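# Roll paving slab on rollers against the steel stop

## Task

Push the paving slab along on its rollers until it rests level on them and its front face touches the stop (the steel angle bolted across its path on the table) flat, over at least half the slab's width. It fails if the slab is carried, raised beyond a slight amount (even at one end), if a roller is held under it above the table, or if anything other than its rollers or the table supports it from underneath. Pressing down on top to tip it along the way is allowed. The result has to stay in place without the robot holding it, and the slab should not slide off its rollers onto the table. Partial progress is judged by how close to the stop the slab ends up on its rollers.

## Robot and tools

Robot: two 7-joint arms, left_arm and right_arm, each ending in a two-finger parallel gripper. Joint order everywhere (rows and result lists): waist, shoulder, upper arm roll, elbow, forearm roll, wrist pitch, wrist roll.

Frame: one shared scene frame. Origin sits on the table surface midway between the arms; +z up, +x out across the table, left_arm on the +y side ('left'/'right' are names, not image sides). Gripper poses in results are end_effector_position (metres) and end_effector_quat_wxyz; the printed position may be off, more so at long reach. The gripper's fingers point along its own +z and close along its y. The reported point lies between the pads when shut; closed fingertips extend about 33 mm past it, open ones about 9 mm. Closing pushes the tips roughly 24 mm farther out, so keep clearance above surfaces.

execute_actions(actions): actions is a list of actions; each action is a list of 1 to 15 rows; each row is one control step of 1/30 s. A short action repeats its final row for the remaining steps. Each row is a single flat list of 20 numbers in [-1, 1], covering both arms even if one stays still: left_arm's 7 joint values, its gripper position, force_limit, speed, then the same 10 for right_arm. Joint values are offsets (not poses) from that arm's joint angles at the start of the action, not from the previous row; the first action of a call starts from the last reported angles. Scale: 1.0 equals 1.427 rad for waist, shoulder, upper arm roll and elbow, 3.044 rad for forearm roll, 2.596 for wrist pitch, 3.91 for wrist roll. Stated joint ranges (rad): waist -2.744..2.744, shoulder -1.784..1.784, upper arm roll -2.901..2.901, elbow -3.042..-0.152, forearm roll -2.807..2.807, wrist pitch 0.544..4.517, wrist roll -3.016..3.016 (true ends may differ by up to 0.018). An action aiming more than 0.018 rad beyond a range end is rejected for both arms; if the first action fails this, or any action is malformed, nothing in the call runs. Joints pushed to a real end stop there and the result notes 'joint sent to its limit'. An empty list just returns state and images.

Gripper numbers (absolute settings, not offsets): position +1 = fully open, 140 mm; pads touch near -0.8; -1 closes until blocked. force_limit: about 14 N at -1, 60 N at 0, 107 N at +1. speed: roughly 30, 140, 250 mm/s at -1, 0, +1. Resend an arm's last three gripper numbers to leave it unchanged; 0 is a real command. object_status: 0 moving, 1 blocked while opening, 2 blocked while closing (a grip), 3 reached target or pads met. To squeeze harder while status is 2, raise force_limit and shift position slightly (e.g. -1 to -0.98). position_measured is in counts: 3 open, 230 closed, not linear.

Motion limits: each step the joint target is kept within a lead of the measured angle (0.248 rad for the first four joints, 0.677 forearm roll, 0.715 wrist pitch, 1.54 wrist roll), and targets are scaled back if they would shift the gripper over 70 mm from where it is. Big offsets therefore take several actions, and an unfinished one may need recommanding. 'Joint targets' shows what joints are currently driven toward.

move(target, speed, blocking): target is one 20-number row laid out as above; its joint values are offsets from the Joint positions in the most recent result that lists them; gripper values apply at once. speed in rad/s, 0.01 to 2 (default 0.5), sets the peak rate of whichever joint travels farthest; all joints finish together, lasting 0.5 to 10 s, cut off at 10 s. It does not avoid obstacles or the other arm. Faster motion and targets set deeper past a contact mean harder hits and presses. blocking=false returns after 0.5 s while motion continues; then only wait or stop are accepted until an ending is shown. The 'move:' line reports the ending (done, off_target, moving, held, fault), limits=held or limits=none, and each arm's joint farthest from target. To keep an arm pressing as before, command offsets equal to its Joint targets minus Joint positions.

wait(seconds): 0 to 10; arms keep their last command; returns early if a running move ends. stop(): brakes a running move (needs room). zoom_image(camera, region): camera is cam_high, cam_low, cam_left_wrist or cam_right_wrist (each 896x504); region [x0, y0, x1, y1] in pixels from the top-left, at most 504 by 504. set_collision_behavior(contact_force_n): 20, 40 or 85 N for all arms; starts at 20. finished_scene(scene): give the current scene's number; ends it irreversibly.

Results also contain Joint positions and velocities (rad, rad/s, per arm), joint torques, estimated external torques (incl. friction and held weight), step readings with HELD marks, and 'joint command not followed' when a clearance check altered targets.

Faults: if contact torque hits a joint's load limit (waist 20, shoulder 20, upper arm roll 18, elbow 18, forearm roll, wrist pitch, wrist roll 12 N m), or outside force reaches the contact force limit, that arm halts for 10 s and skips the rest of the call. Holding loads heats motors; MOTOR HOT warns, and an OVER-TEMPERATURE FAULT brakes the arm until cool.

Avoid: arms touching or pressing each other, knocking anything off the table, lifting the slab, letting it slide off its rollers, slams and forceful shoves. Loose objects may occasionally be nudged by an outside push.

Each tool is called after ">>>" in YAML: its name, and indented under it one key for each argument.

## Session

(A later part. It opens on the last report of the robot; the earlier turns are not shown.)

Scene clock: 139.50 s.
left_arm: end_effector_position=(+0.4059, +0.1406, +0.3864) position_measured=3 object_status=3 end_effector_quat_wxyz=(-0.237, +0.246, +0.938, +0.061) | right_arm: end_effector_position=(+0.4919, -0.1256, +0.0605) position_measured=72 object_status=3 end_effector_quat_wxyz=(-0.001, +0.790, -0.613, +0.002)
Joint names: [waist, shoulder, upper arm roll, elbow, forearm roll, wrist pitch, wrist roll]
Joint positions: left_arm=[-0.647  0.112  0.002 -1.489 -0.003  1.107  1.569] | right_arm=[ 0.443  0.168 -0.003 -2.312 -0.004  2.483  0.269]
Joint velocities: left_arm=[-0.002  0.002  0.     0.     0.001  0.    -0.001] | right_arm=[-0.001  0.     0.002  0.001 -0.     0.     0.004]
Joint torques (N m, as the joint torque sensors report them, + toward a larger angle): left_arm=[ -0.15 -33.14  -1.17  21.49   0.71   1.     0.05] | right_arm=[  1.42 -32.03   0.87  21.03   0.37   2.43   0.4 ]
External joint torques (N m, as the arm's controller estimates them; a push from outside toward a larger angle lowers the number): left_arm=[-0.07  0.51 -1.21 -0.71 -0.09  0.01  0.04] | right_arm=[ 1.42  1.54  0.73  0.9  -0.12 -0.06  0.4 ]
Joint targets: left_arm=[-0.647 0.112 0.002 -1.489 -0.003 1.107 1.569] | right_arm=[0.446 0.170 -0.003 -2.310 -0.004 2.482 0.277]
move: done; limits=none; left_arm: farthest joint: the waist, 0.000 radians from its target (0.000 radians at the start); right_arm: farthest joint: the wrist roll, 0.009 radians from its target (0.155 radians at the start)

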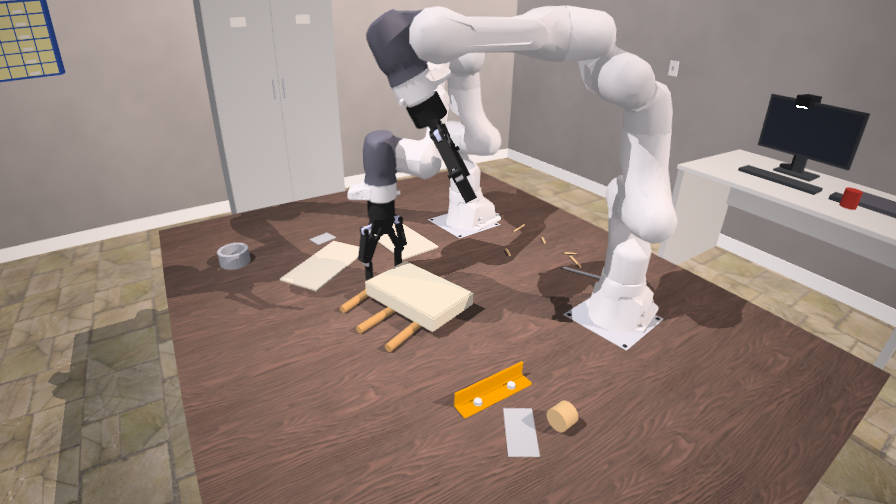

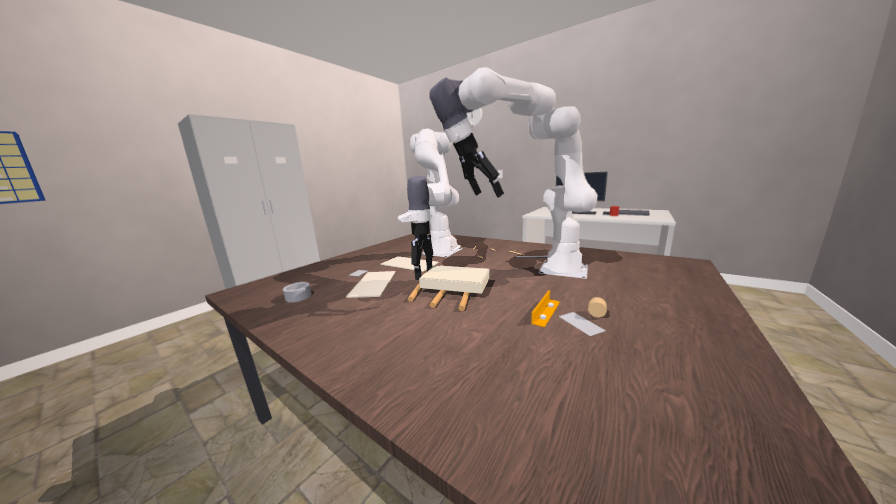

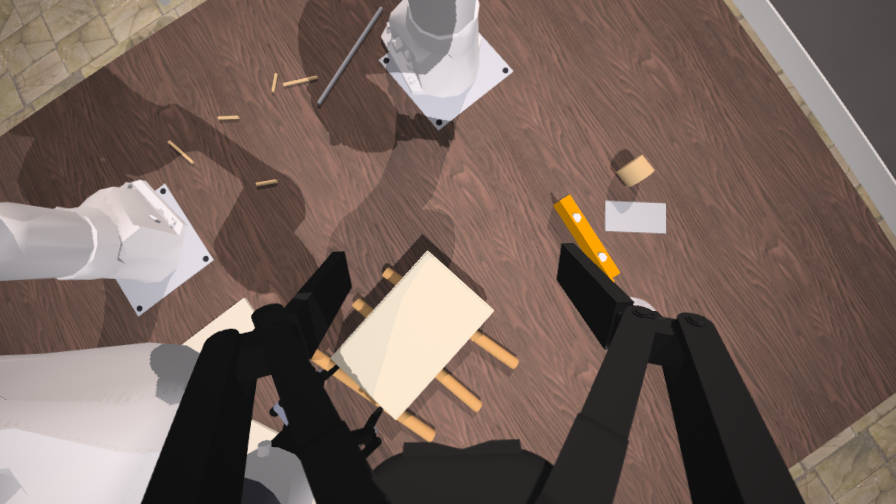

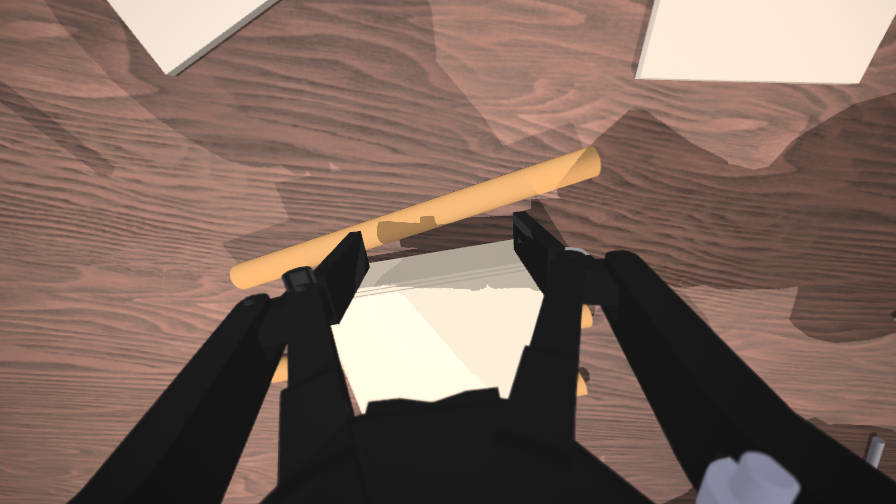

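>>> move:
  target: [0,0,0,0,0,0,0,1,0,0,0.041,0.006,0,0.01,0,-0.002,0.017,0.45,0,0]
  speed: 0.05

>>> move:
  target: [0.2,0,0,0,0,0,0,1,0,0,-0.02,-0.08,0,0.02,0,-0.055,0,-0.2,0,0]
  speed: 0.4

Scene clock: 148.77 s.
left_arm: end_effector_position=(+0.4059, +0.1406, +0.3864) position_measured=3 object_status=3 end_effector_quat_wxyz=(-0.237, +0.246, +0.938, +0.061) | right_arm: end_effector_position=(+0.4801, -0.0984, +0.0613) position_measured=72 object_status=3 end_effector_quat_wxyz=(-0.002, +0.789, -0.614, +0.002)
Joint names: [waist, shoulder, upper arm roll, elbow, forearm roll, wrist pitch, wrist roll]
Joint positions: left_arm=[-0.647  0.112  0.002 -1.489 -0.003  1.107  1.569] | right_arm=[ 0.499  0.174 -0.003 -2.3   -0.004  2.48   0.327]
Joint velocities: left_arm=[-0.001 -0.     0.     0.001  0.001 -0.001 -0.001] | right_arm=[ 0.001 -0.     0.    -0.001  0.    -0.     0.008]
Joint torques (N m, as the joint torque sensors report them, + toward a larger angle): left_arm=[ -0.14 -33.05  -1.64  22.42   0.77   1.07   0.04] | right_arm=[  1.31 -32.6    0.06  21.45   0.35   2.41   0.39]
External joint torques (N m, as the arm's controller estimates them; a push from outside toward a larger angle lowers the number): left_arm=[-0.15  0.87 -1.77  0.09 -0.05  0.08  0.03] | right_arm=[ 1.25  1.17 -0.14  1.32 -0.13 -0.07  0.39]
Joint targets: left_arm=[-0.647 0.112 0.002 -1.489 -0.003 1.107 1.569] | right_arm=[0.501 0.176 -0.003 -2.297 -0.004 2.478 0.335]
move: done; limits=none; left_arm: farthest joint: the waist, 0.000 radians from its target (0.000 radians at the start); right_arm: farthest joint: the wrist roll, 0.009 radians from its target (0.065 radians at the start)

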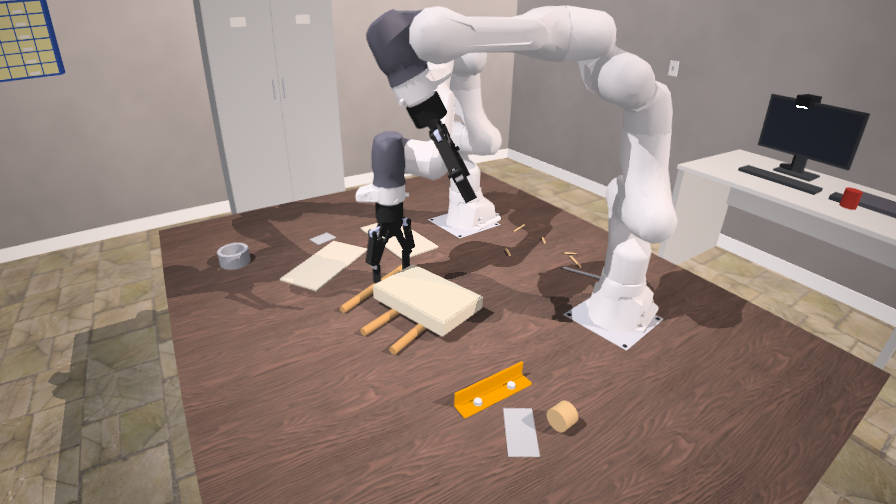

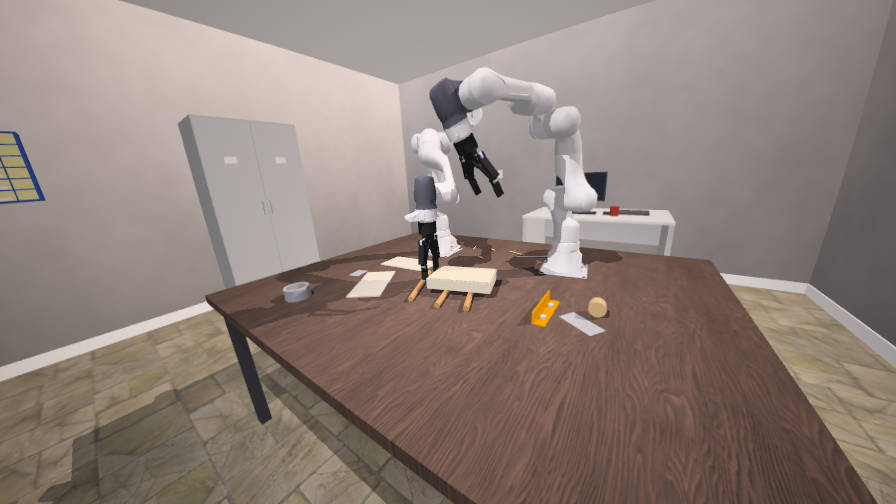

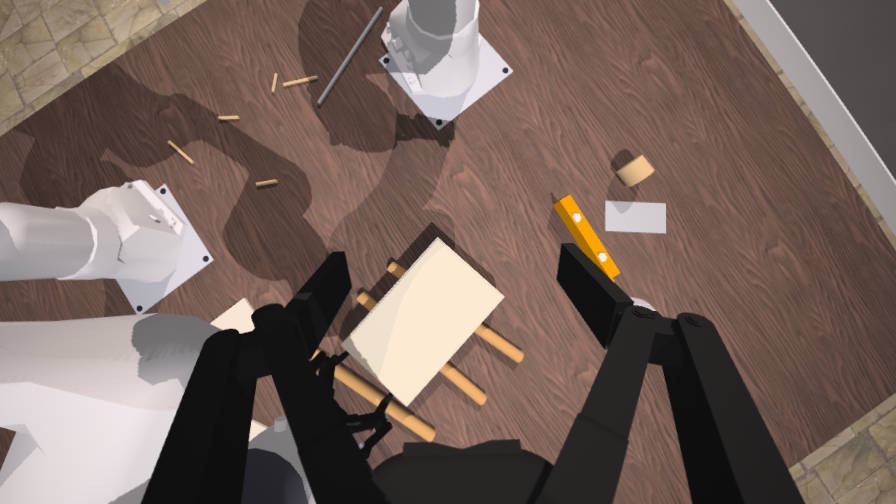

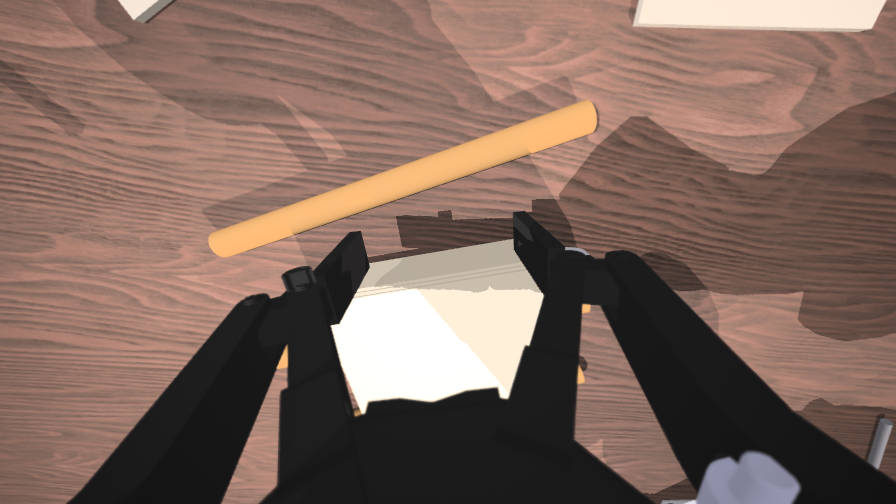

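Scene clock: 150.17 s.
left_arm: end_effector_position=(+0.4509, +0.2549, +0.3864) position_measured=3 object_status=3 end_effector_quat_wxyz=(-0.243, +0.110, +0.963, +0.027) | right_arm: end_effector_position=(+0.4854, -0.1112, +0.1195) position_measured=154 object_status=3 end_effector_quat_wxyz=(-0.002, +0.781, -0.624, +0.002)
Joint names: [waist, shoulder, upper arm roll, elbow, forearm roll, wrist pitch, wrist roll]
Joint positions: left_arm=[-0.363  0.112  0.004 -1.489 -0.003  1.107  1.569] | right_arm=[ 0.473  0.061 -0.003 -2.273 -0.004  2.34   0.327]
Joint velocities: left_arm=[ 0.     0.     0.     0.    -0.001 -0.001 -0.   ] | right_arm=[ 0.     0.001 -0.     0.    -0.002 -0.005  0.001]
Joint torques (N m, as the joint torque sensors report them, + toward a larger angle): left_arm=[  0.33 -32.92  -2.73  21.74   0.74   1.07   0.01] | right_arm=[ -1.7  -31.86  -0.27  22.37   0.49   2.44   0.1 ]
External joint torques (N m, as the arm's controller estimates them; a push from outside toward a larger angle lowers the number): left_arm=[ 0.22  0.96 -2.94 -0.58 -0.08  0.07  0.  ] | right_arm=[-1.7  -0.07 -0.32  0.43 -0.09 -0.07  0.1 ]
Joint targets: left_arm=[-0.362 0.112 0.002 -1.489 -0.003 1.107 1.569] | right_arm=[0.470 0.060 -0.003 -2.271 -0.004 2.337 0.327]
move: done; limits=none; left_arm: farthest joint: the upper arm roll, 0.002 radians from its target (0.000 radians at the start); right_arm: farthest joint: the wrist pitch, 0.003 radians from its target (0.143 radians at the start)

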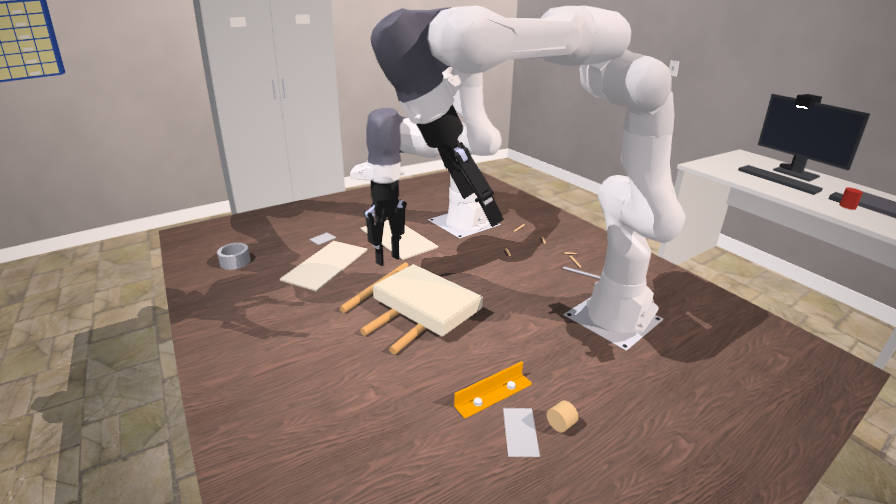

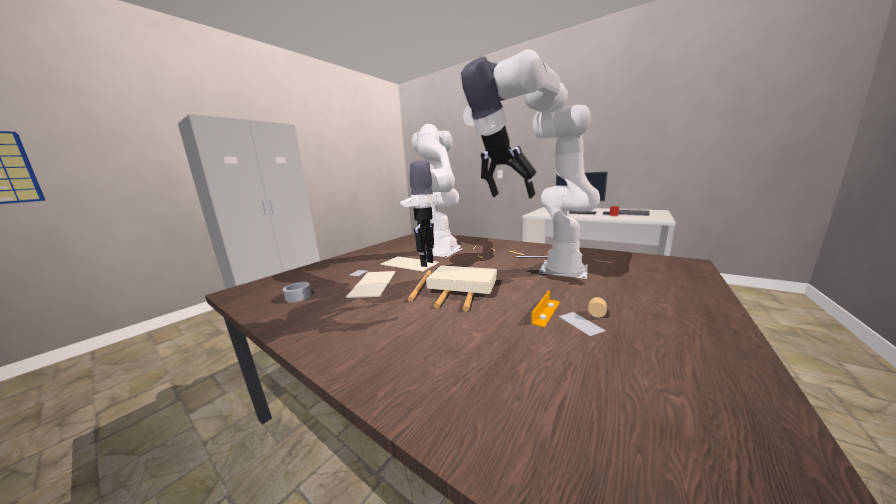

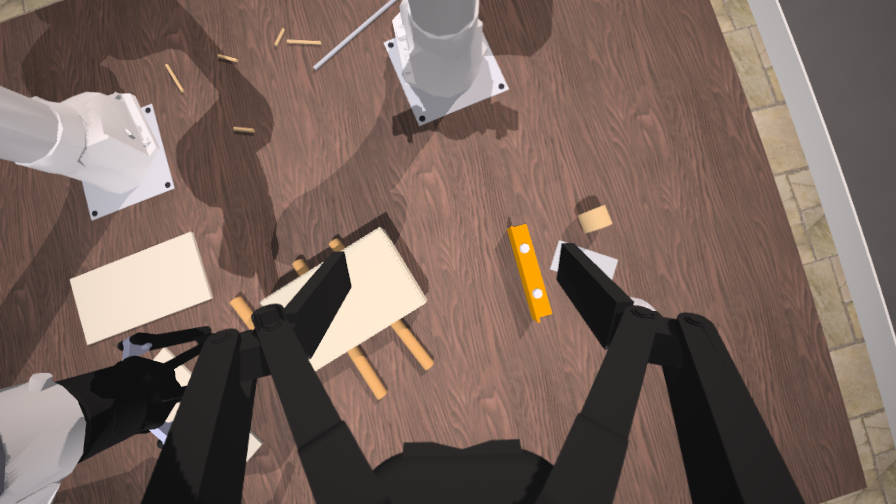

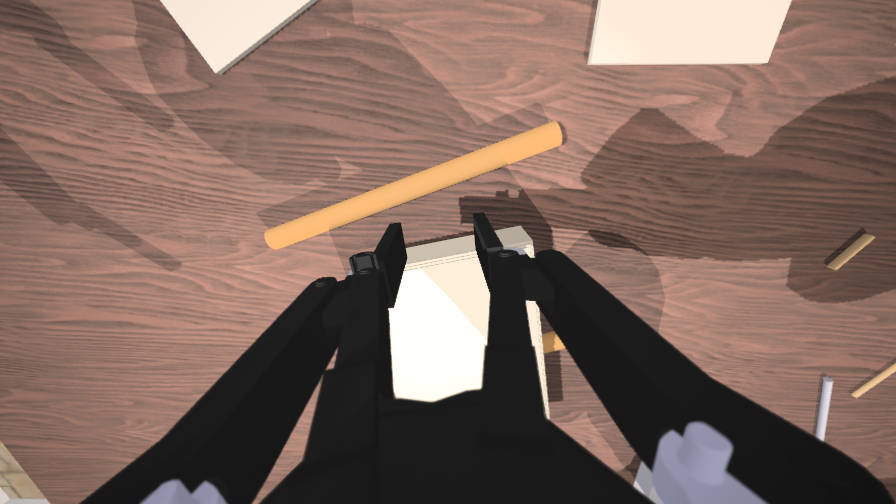

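>>> move:
  target: [0,0,0,0,0,0.2,-0.272,-0.2,-0.3,0,-0.45,-0.1,0,0,0,-0.055,0,0.45,0,0]
  speed: 0.9

>>> move:
  target: [-0.294,0.362,0,0.014,0,0.183,0,-0.2,-0.3,0,0,0,0,0,0,0,0,0.45,0,0]
  speed: 0.5

Scene clock: 167.70 s.
left_arm: end_effector_position=(+0.6154, +0.2165, +0.3921) position_measured=154 object_status=3 end_effector_quat_wxyz=(+0.008, -0.404, +0.915, -0.008) | right_arm: end_effector_position=(+0.5402, -0.4329, +0.1798) position_measured=72 object_status=3 end_effector_quat_wxyz=(+0.002, -0.544, +0.839, -0.003)
Joint names: [waist, shoulder, upper arm roll, elbow, forearm roll, wrist pitch, wrist roll]
Joint positions: left_arm=[-0.363  0.112  0.004 -1.489 -0.003  1.624  0.511] | right_arm=[-0.167 -0.08  -0.005 -2.273 -0.004  2.199  0.327]
Joint velocities: left_arm=[ 0.    -0.    -0.001  0.001  0.    -0.    -0.007] | right_arm=[ 0.     0.     0.001 -0.    -0.001 -0.001  0.002]
Joint torques (N m, as the joint torque sensors report them, + toward a larger angle): left_arm=[ -0.16 -34.32  -1.04  23.16   0.69   2.94  -0.07] | right_arm=[ -1.7  -28.9    0.88  22.22   0.53   2.38   0.04]
External joint torques (N m, as the arm's controller estimates them; a push from outside toward a larger angle lowers the number): left_arm=[-0.16  1.13 -1.15 -0.7  -0.09  0.41 -0.06] | right_arm=[-1.82 -0.71  0.82 -0.91 -0.11 -0.11  0.04]
Joint targets: left_arm=[-0.363 0.112 0.004 -1.489 -0.003 1.626 0.505] | right_arm=[-0.169 -0.081 -0.003 -2.273 -0.004 2.197 0.327]
move: done; limits=none; left_arm: farthest joint: the wrist roll, 0.005 radians from its target (1.063 radians at the start); right_arm: farthest joint: the waist, 0.002 radians from its target (0.642 radians at the start)

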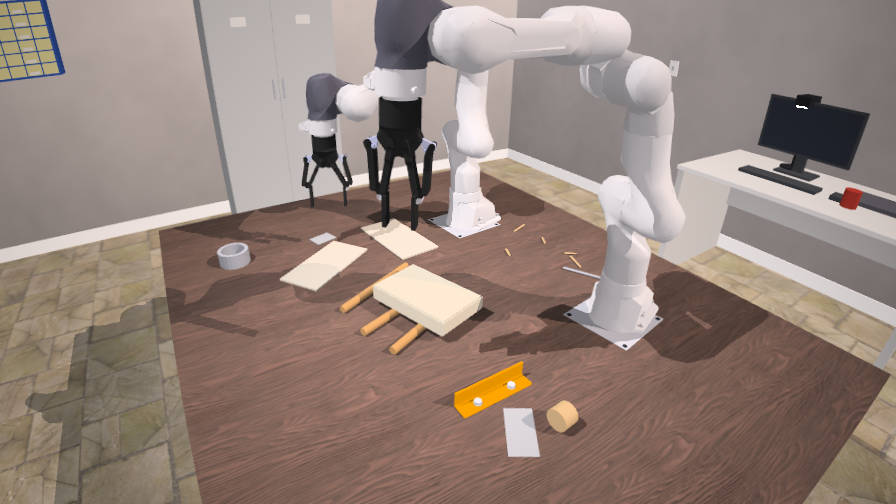

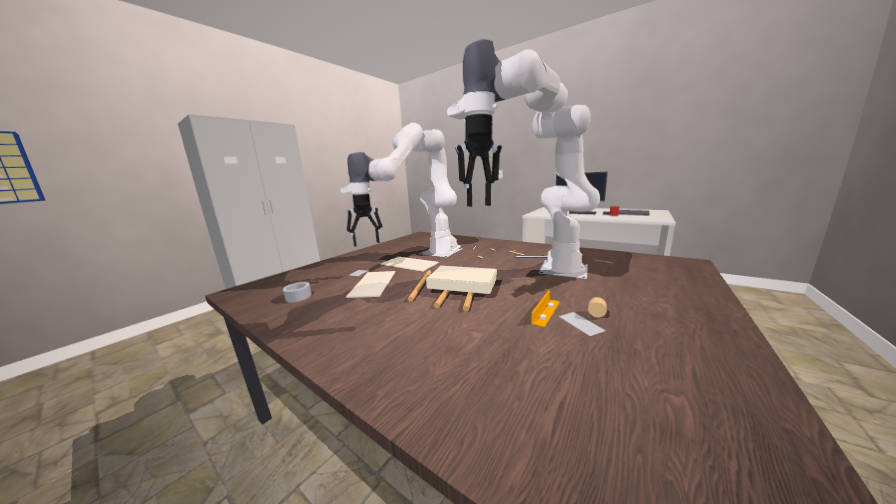

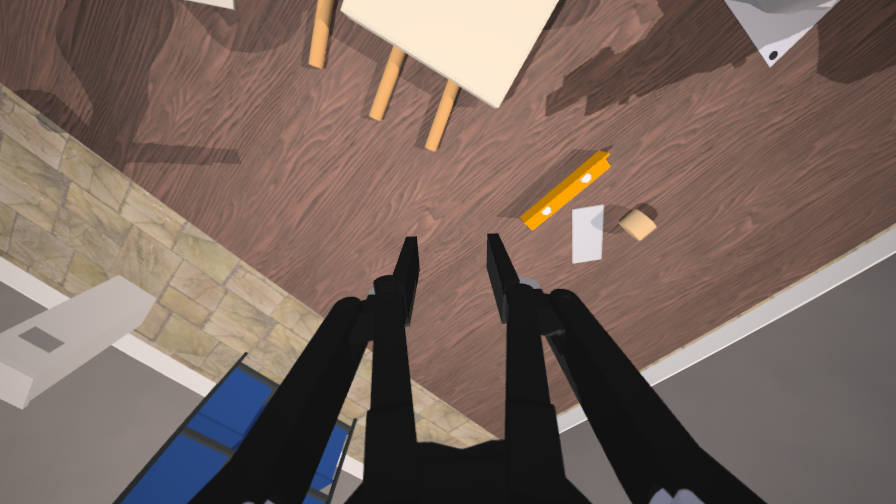

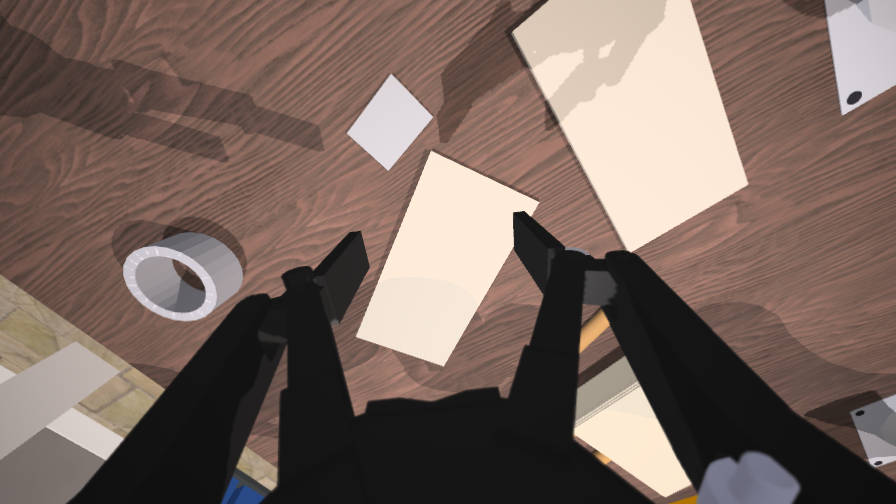

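Scene clock: 169.57 s.
left_arm: end_effector_position=(+0.5981, -0.0794, +0.0980) position_measured=154 object_status=3 end_effector_quat_wxyz=(-0.002, -0.203, +0.979, +0.001) | right_arm: end_effector_position=(+0.5402, -0.4329, +0.1798) position_measured=72 object_status=3 end_effector_quat_wxyz=(+0.002, -0.544, +0.839, -0.003)
Joint names: [waist, shoulder, upper arm roll, elbow, forearm roll, wrist pitch, wrist roll]
Joint positions: left_arm=[-0.784  0.629  0.002 -1.471 -0.003  2.096  0.511] | right_arm=[-0.167 -0.08  -0.005 -2.273 -0.004  2.199  0.327]
Joint velocities: left_arm=[ 0.    -0.001  0.001  0.    -0.001  0.004 -0.001] | right_arm=[-0.001  0.002 -0.002 -0.     0.001 -0.     0.002]
Joint torques (N m, as the joint torque sensors report them, + toward a larger angle): left_arm=[  1.05 -49.38   0.55  24.98   0.57   2.81   0.01] | right_arm=[ -0.1  -27.78  -0.11  23.24   0.46   2.8    0.07]
External joint torques (N m, as the arm's controller estimates them; a push from outside toward a larger angle lowers the number): left_arm=[ 1.1   0.99  0.02  1.26 -0.11  0.35  0.01] | right_arm=[-0.03  0.24  0.03  0.17 -0.18  0.3   0.07]
Joint targets: left_arm=[-0.782 0.629 0.004 -1.469 -0.003 2.099 0.511] | right_arm=[-0.167 -0.080 -0.005 -2.273 -0.004 2.199 0.327]
move: done; limits=none; left_arm: farthest joint: the wrist pitch, 0.003 radians from its target (0.475 radians at the start); right_arm: farthest joint: the waist, 0.000 radians from its target (0.000 radians at the start)

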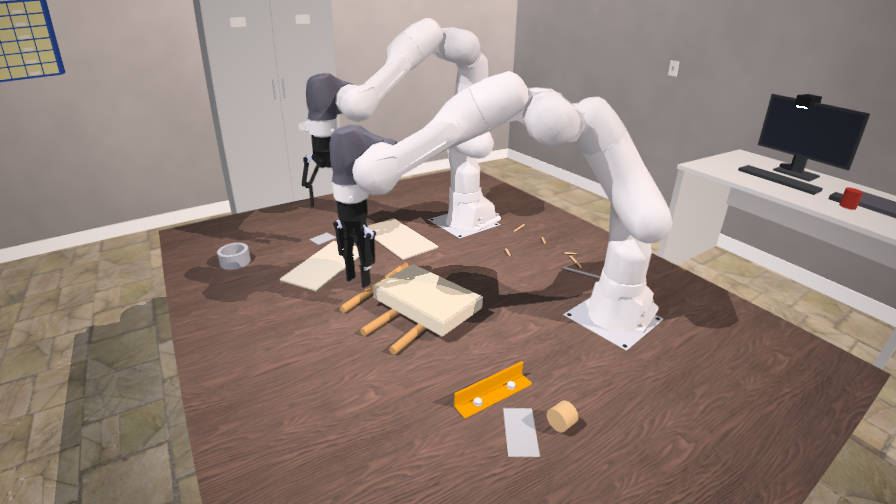

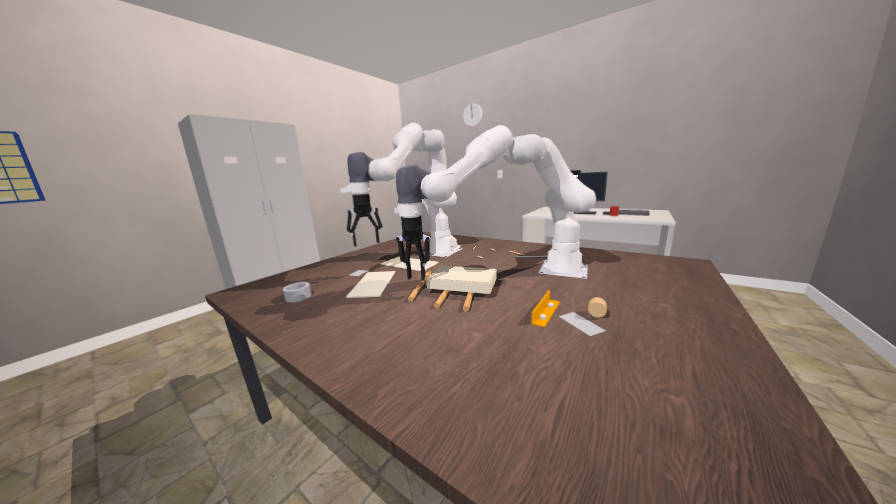

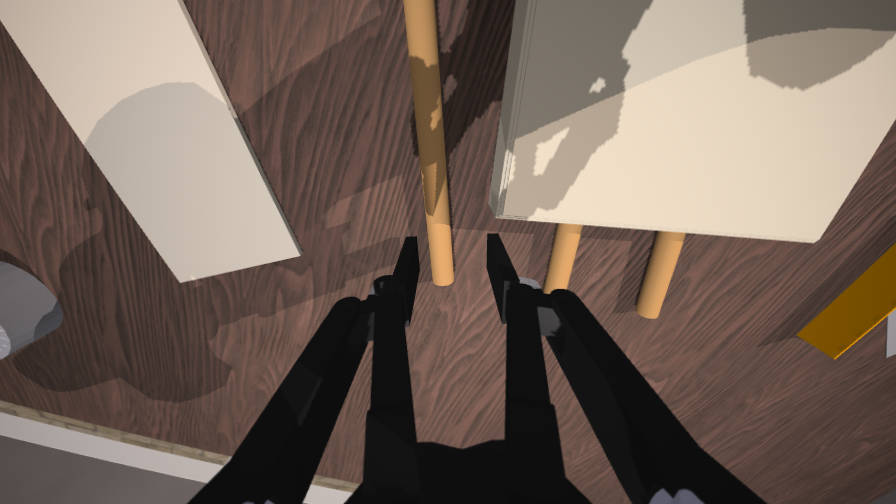

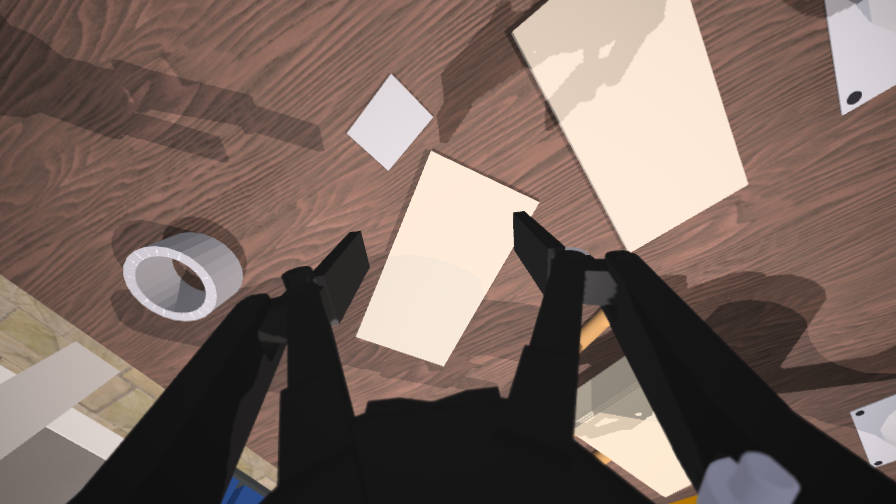

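>>> move:
  target: [0.004,0.090,0,0.042,0,0.0285,0,-0.2,0.3,0,0,0,0,0,0,0,0,0.45,0,0]
  speed: 0.15

>>> move:
  target: [0,0,0,0,0,0,0,-1,0.3,-0.5,0,0,0,0,0,0,0,0.45,0,0]

Scene clock: 179.20 s.
left_arm: end_effector_position=(+0.6115, -0.0861, +0.0377) position_measured=154 object_status=3 end_effector_quat_wxyz=(-0.002, -0.205, +0.979, +0.001) | right_arm: end_effector_position=(+0.5402, -0.4329, +0.1798) position_measured=72 object_status=3 end_effector_quat_wxyz=(+0.002, -0.544, +0.839, -0.003)
Joint names: [waist, shoulder, upper arm roll, elbow, forearm roll, wrist pitch, wrist roll]
Joint positions: left_arm=[-0.78   0.758  0.002 -1.414 -0.003  2.167  0.511] | right_arm=[-0.167 -0.08  -0.005 -2.273 -0.004  2.199  0.327]
Joint velocities: left_arm=[-0.001  0.     0.    -0.     0.001  0.003  0.   ] | right_arm=[-0.001  0.    -0.     0.     0.001  0.     0.001]
Joint torques (N m, as the joint torque sensors report them, + toward a larger angle): left_arm=[  0.99 -51.16  -0.76  24.23   0.64   2.78   0.05] | right_arm=[  0.16 -28.25   0.14  22.48   0.57   2.72  -0.01]
External joint torques (N m, as the arm's controller estimates them; a push from outside toward a larger angle lowers the number): left_arm=[ 1.03  1.42 -1.4   1.01 -0.01  0.32  0.05] | right_arm=[ 0.21 -0.13  0.25 -0.65 -0.07  0.22 -0.01]
Joint targets: left_arm=[-0.778 0.758 0.002 -1.411 -0.003 2.170 0.511] | right_arm=[-0.167 -0.080 -0.005 -2.273 -0.004 2.199 0.327]
move: done; limits=none; left_arm: farthest joint: the elbow, 0.003 radians from its target (0.060 radians at the start); right_arm: farthest joint: the waist, 0.000 radians from its target (0.000 radians at the start)

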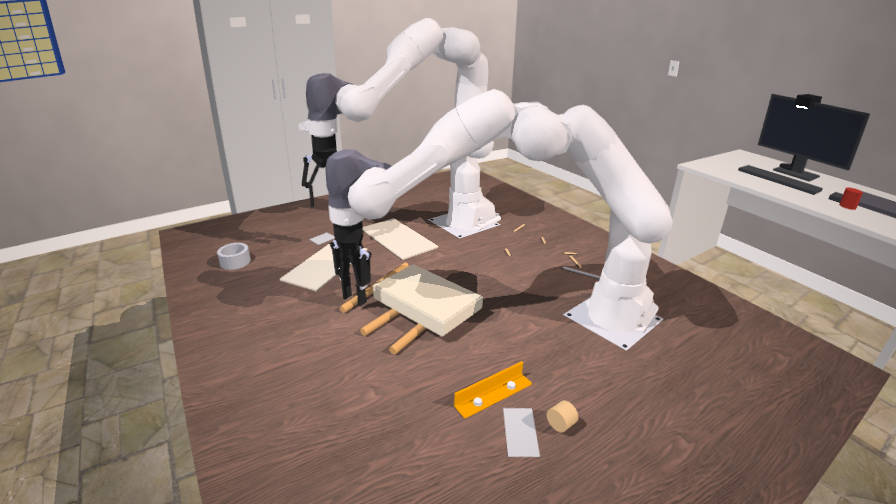

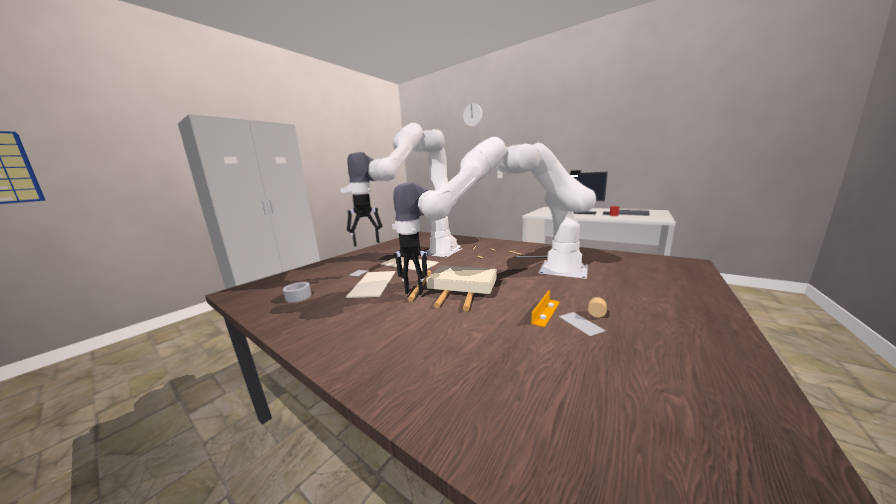

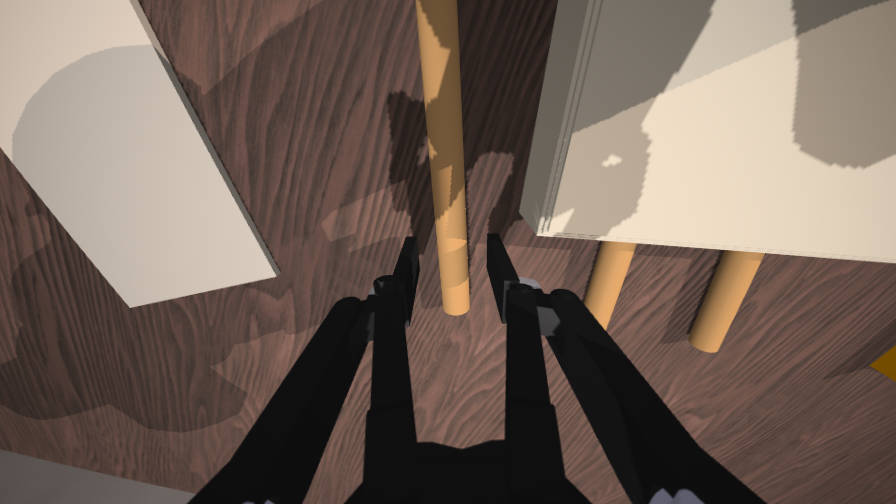

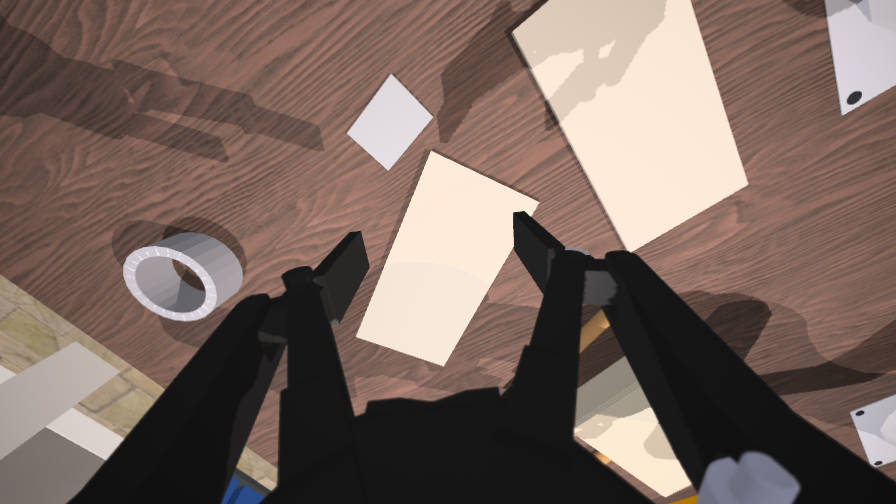

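Scene clock: 179.80 s.
left_arm: end_effector_position=(+0.6117, -0.0863, +0.0381) position_measured=205 object_status=2 end_effector_quat_wxyz=(-0.002, -0.205, +0.979, +0.001) | right_arm: end_effector_position=(+0.5402, -0.4329, +0.1798) position_measured=72 object_status=3 end_effector_quat_wxyz=(+0.002, -0.544, +0.839, -0.003)
Joint names: [waist, shoulder, upper arm roll, elbow, forearm roll, wrist pitch, wrist roll]
Joint positions: left_arm=[-0.78   0.757  0.002 -1.414 -0.003  2.168  0.511] | right_arm=[-0.167 -0.08  -0.005 -2.273 -0.004  2.199  0.327]
Joint velocities: left_arm=[-0.001 -0.001  0.002  0.     0.001  0.     0.001] | right_arm=[ 0.002  0.001  0.001  0.    -0.001 -0.    -0.   ]
Joint torques (N m, as the joint torque sensors report them, + toward a larger angle): left_arm=[  0.05 -51.14  -0.44  22.98   0.6    2.5    0.04] | right_arm=[  0.37 -28.25   0.25  22.6    0.48   2.69   0.13]
External joint torques (N m, as the arm's controller estimates them; a push from outside toward a larger angle lowers the number): left_arm=[-0.22  1.29 -1.3  -0.17 -0.06  0.05  0.04] | right_arm=[ 0.25 -0.21  0.19 -0.44 -0.16  0.2   0.13]
Joint targets: left_arm=[-0.780 0.758 0.002 -1.414 -0.003 2.167 0.511] | right_arm=[-0.167 -0.080 -0.005 -2.273 -0.004 2.199 0.327]
move: done; limits=none; left_arm: farthest joint: the shoulder, 0.001 radians from its target (0.000 radians at the start); right_arm: farthest joint: the waist, 0.000 radians from its target (0.000 radians at the start)

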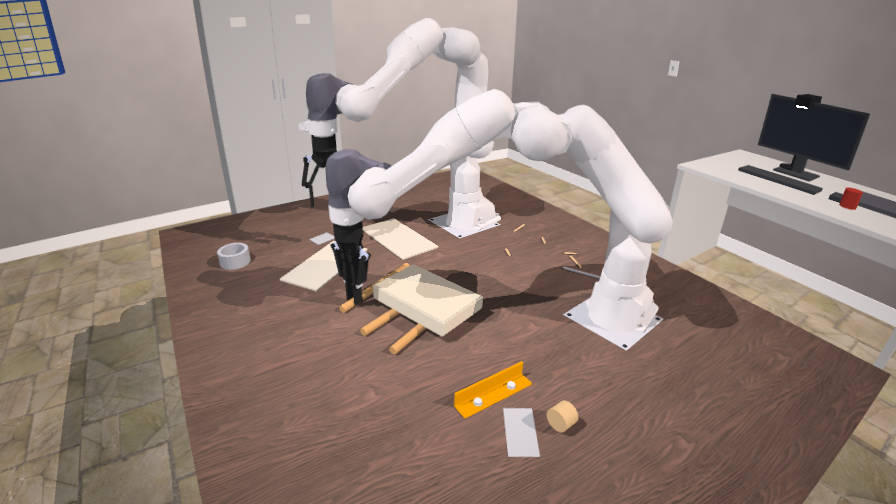

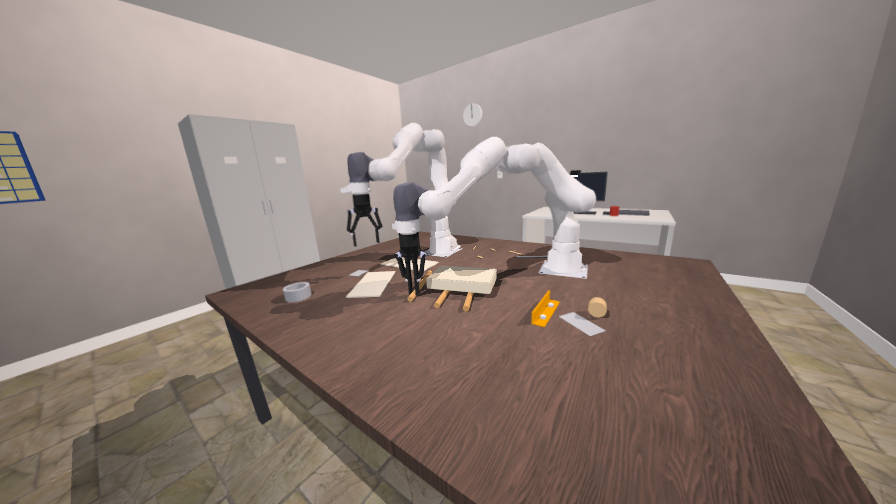

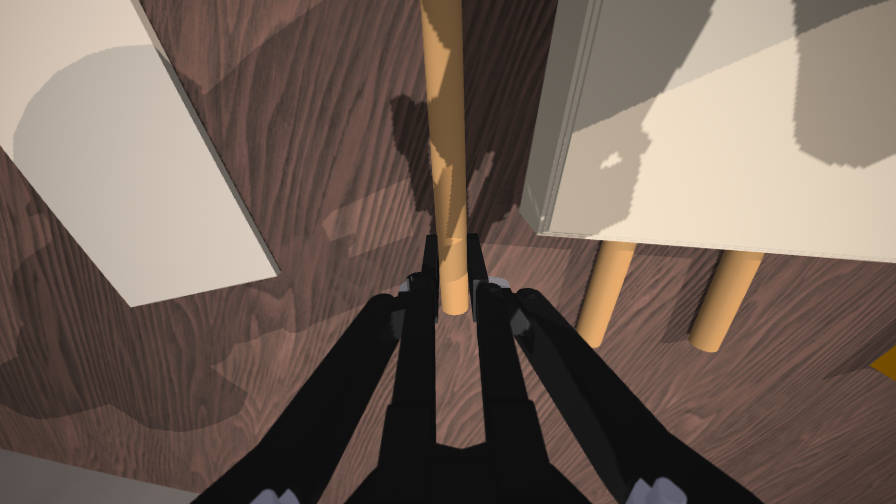

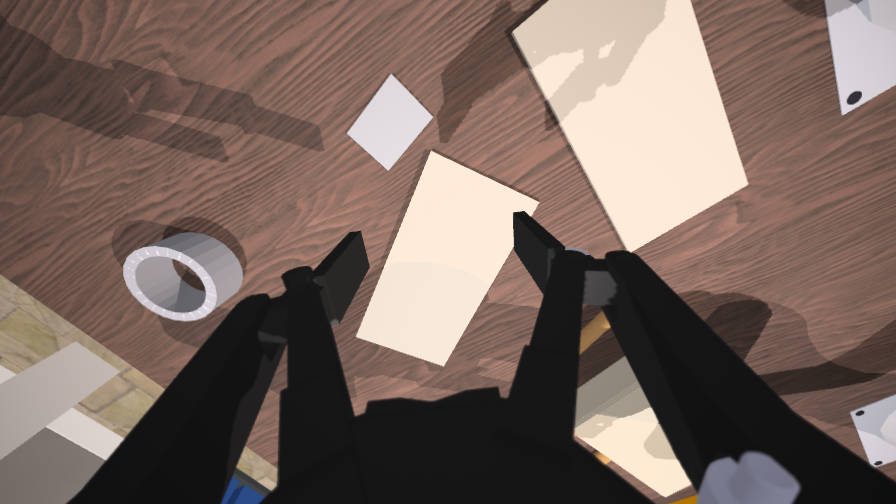

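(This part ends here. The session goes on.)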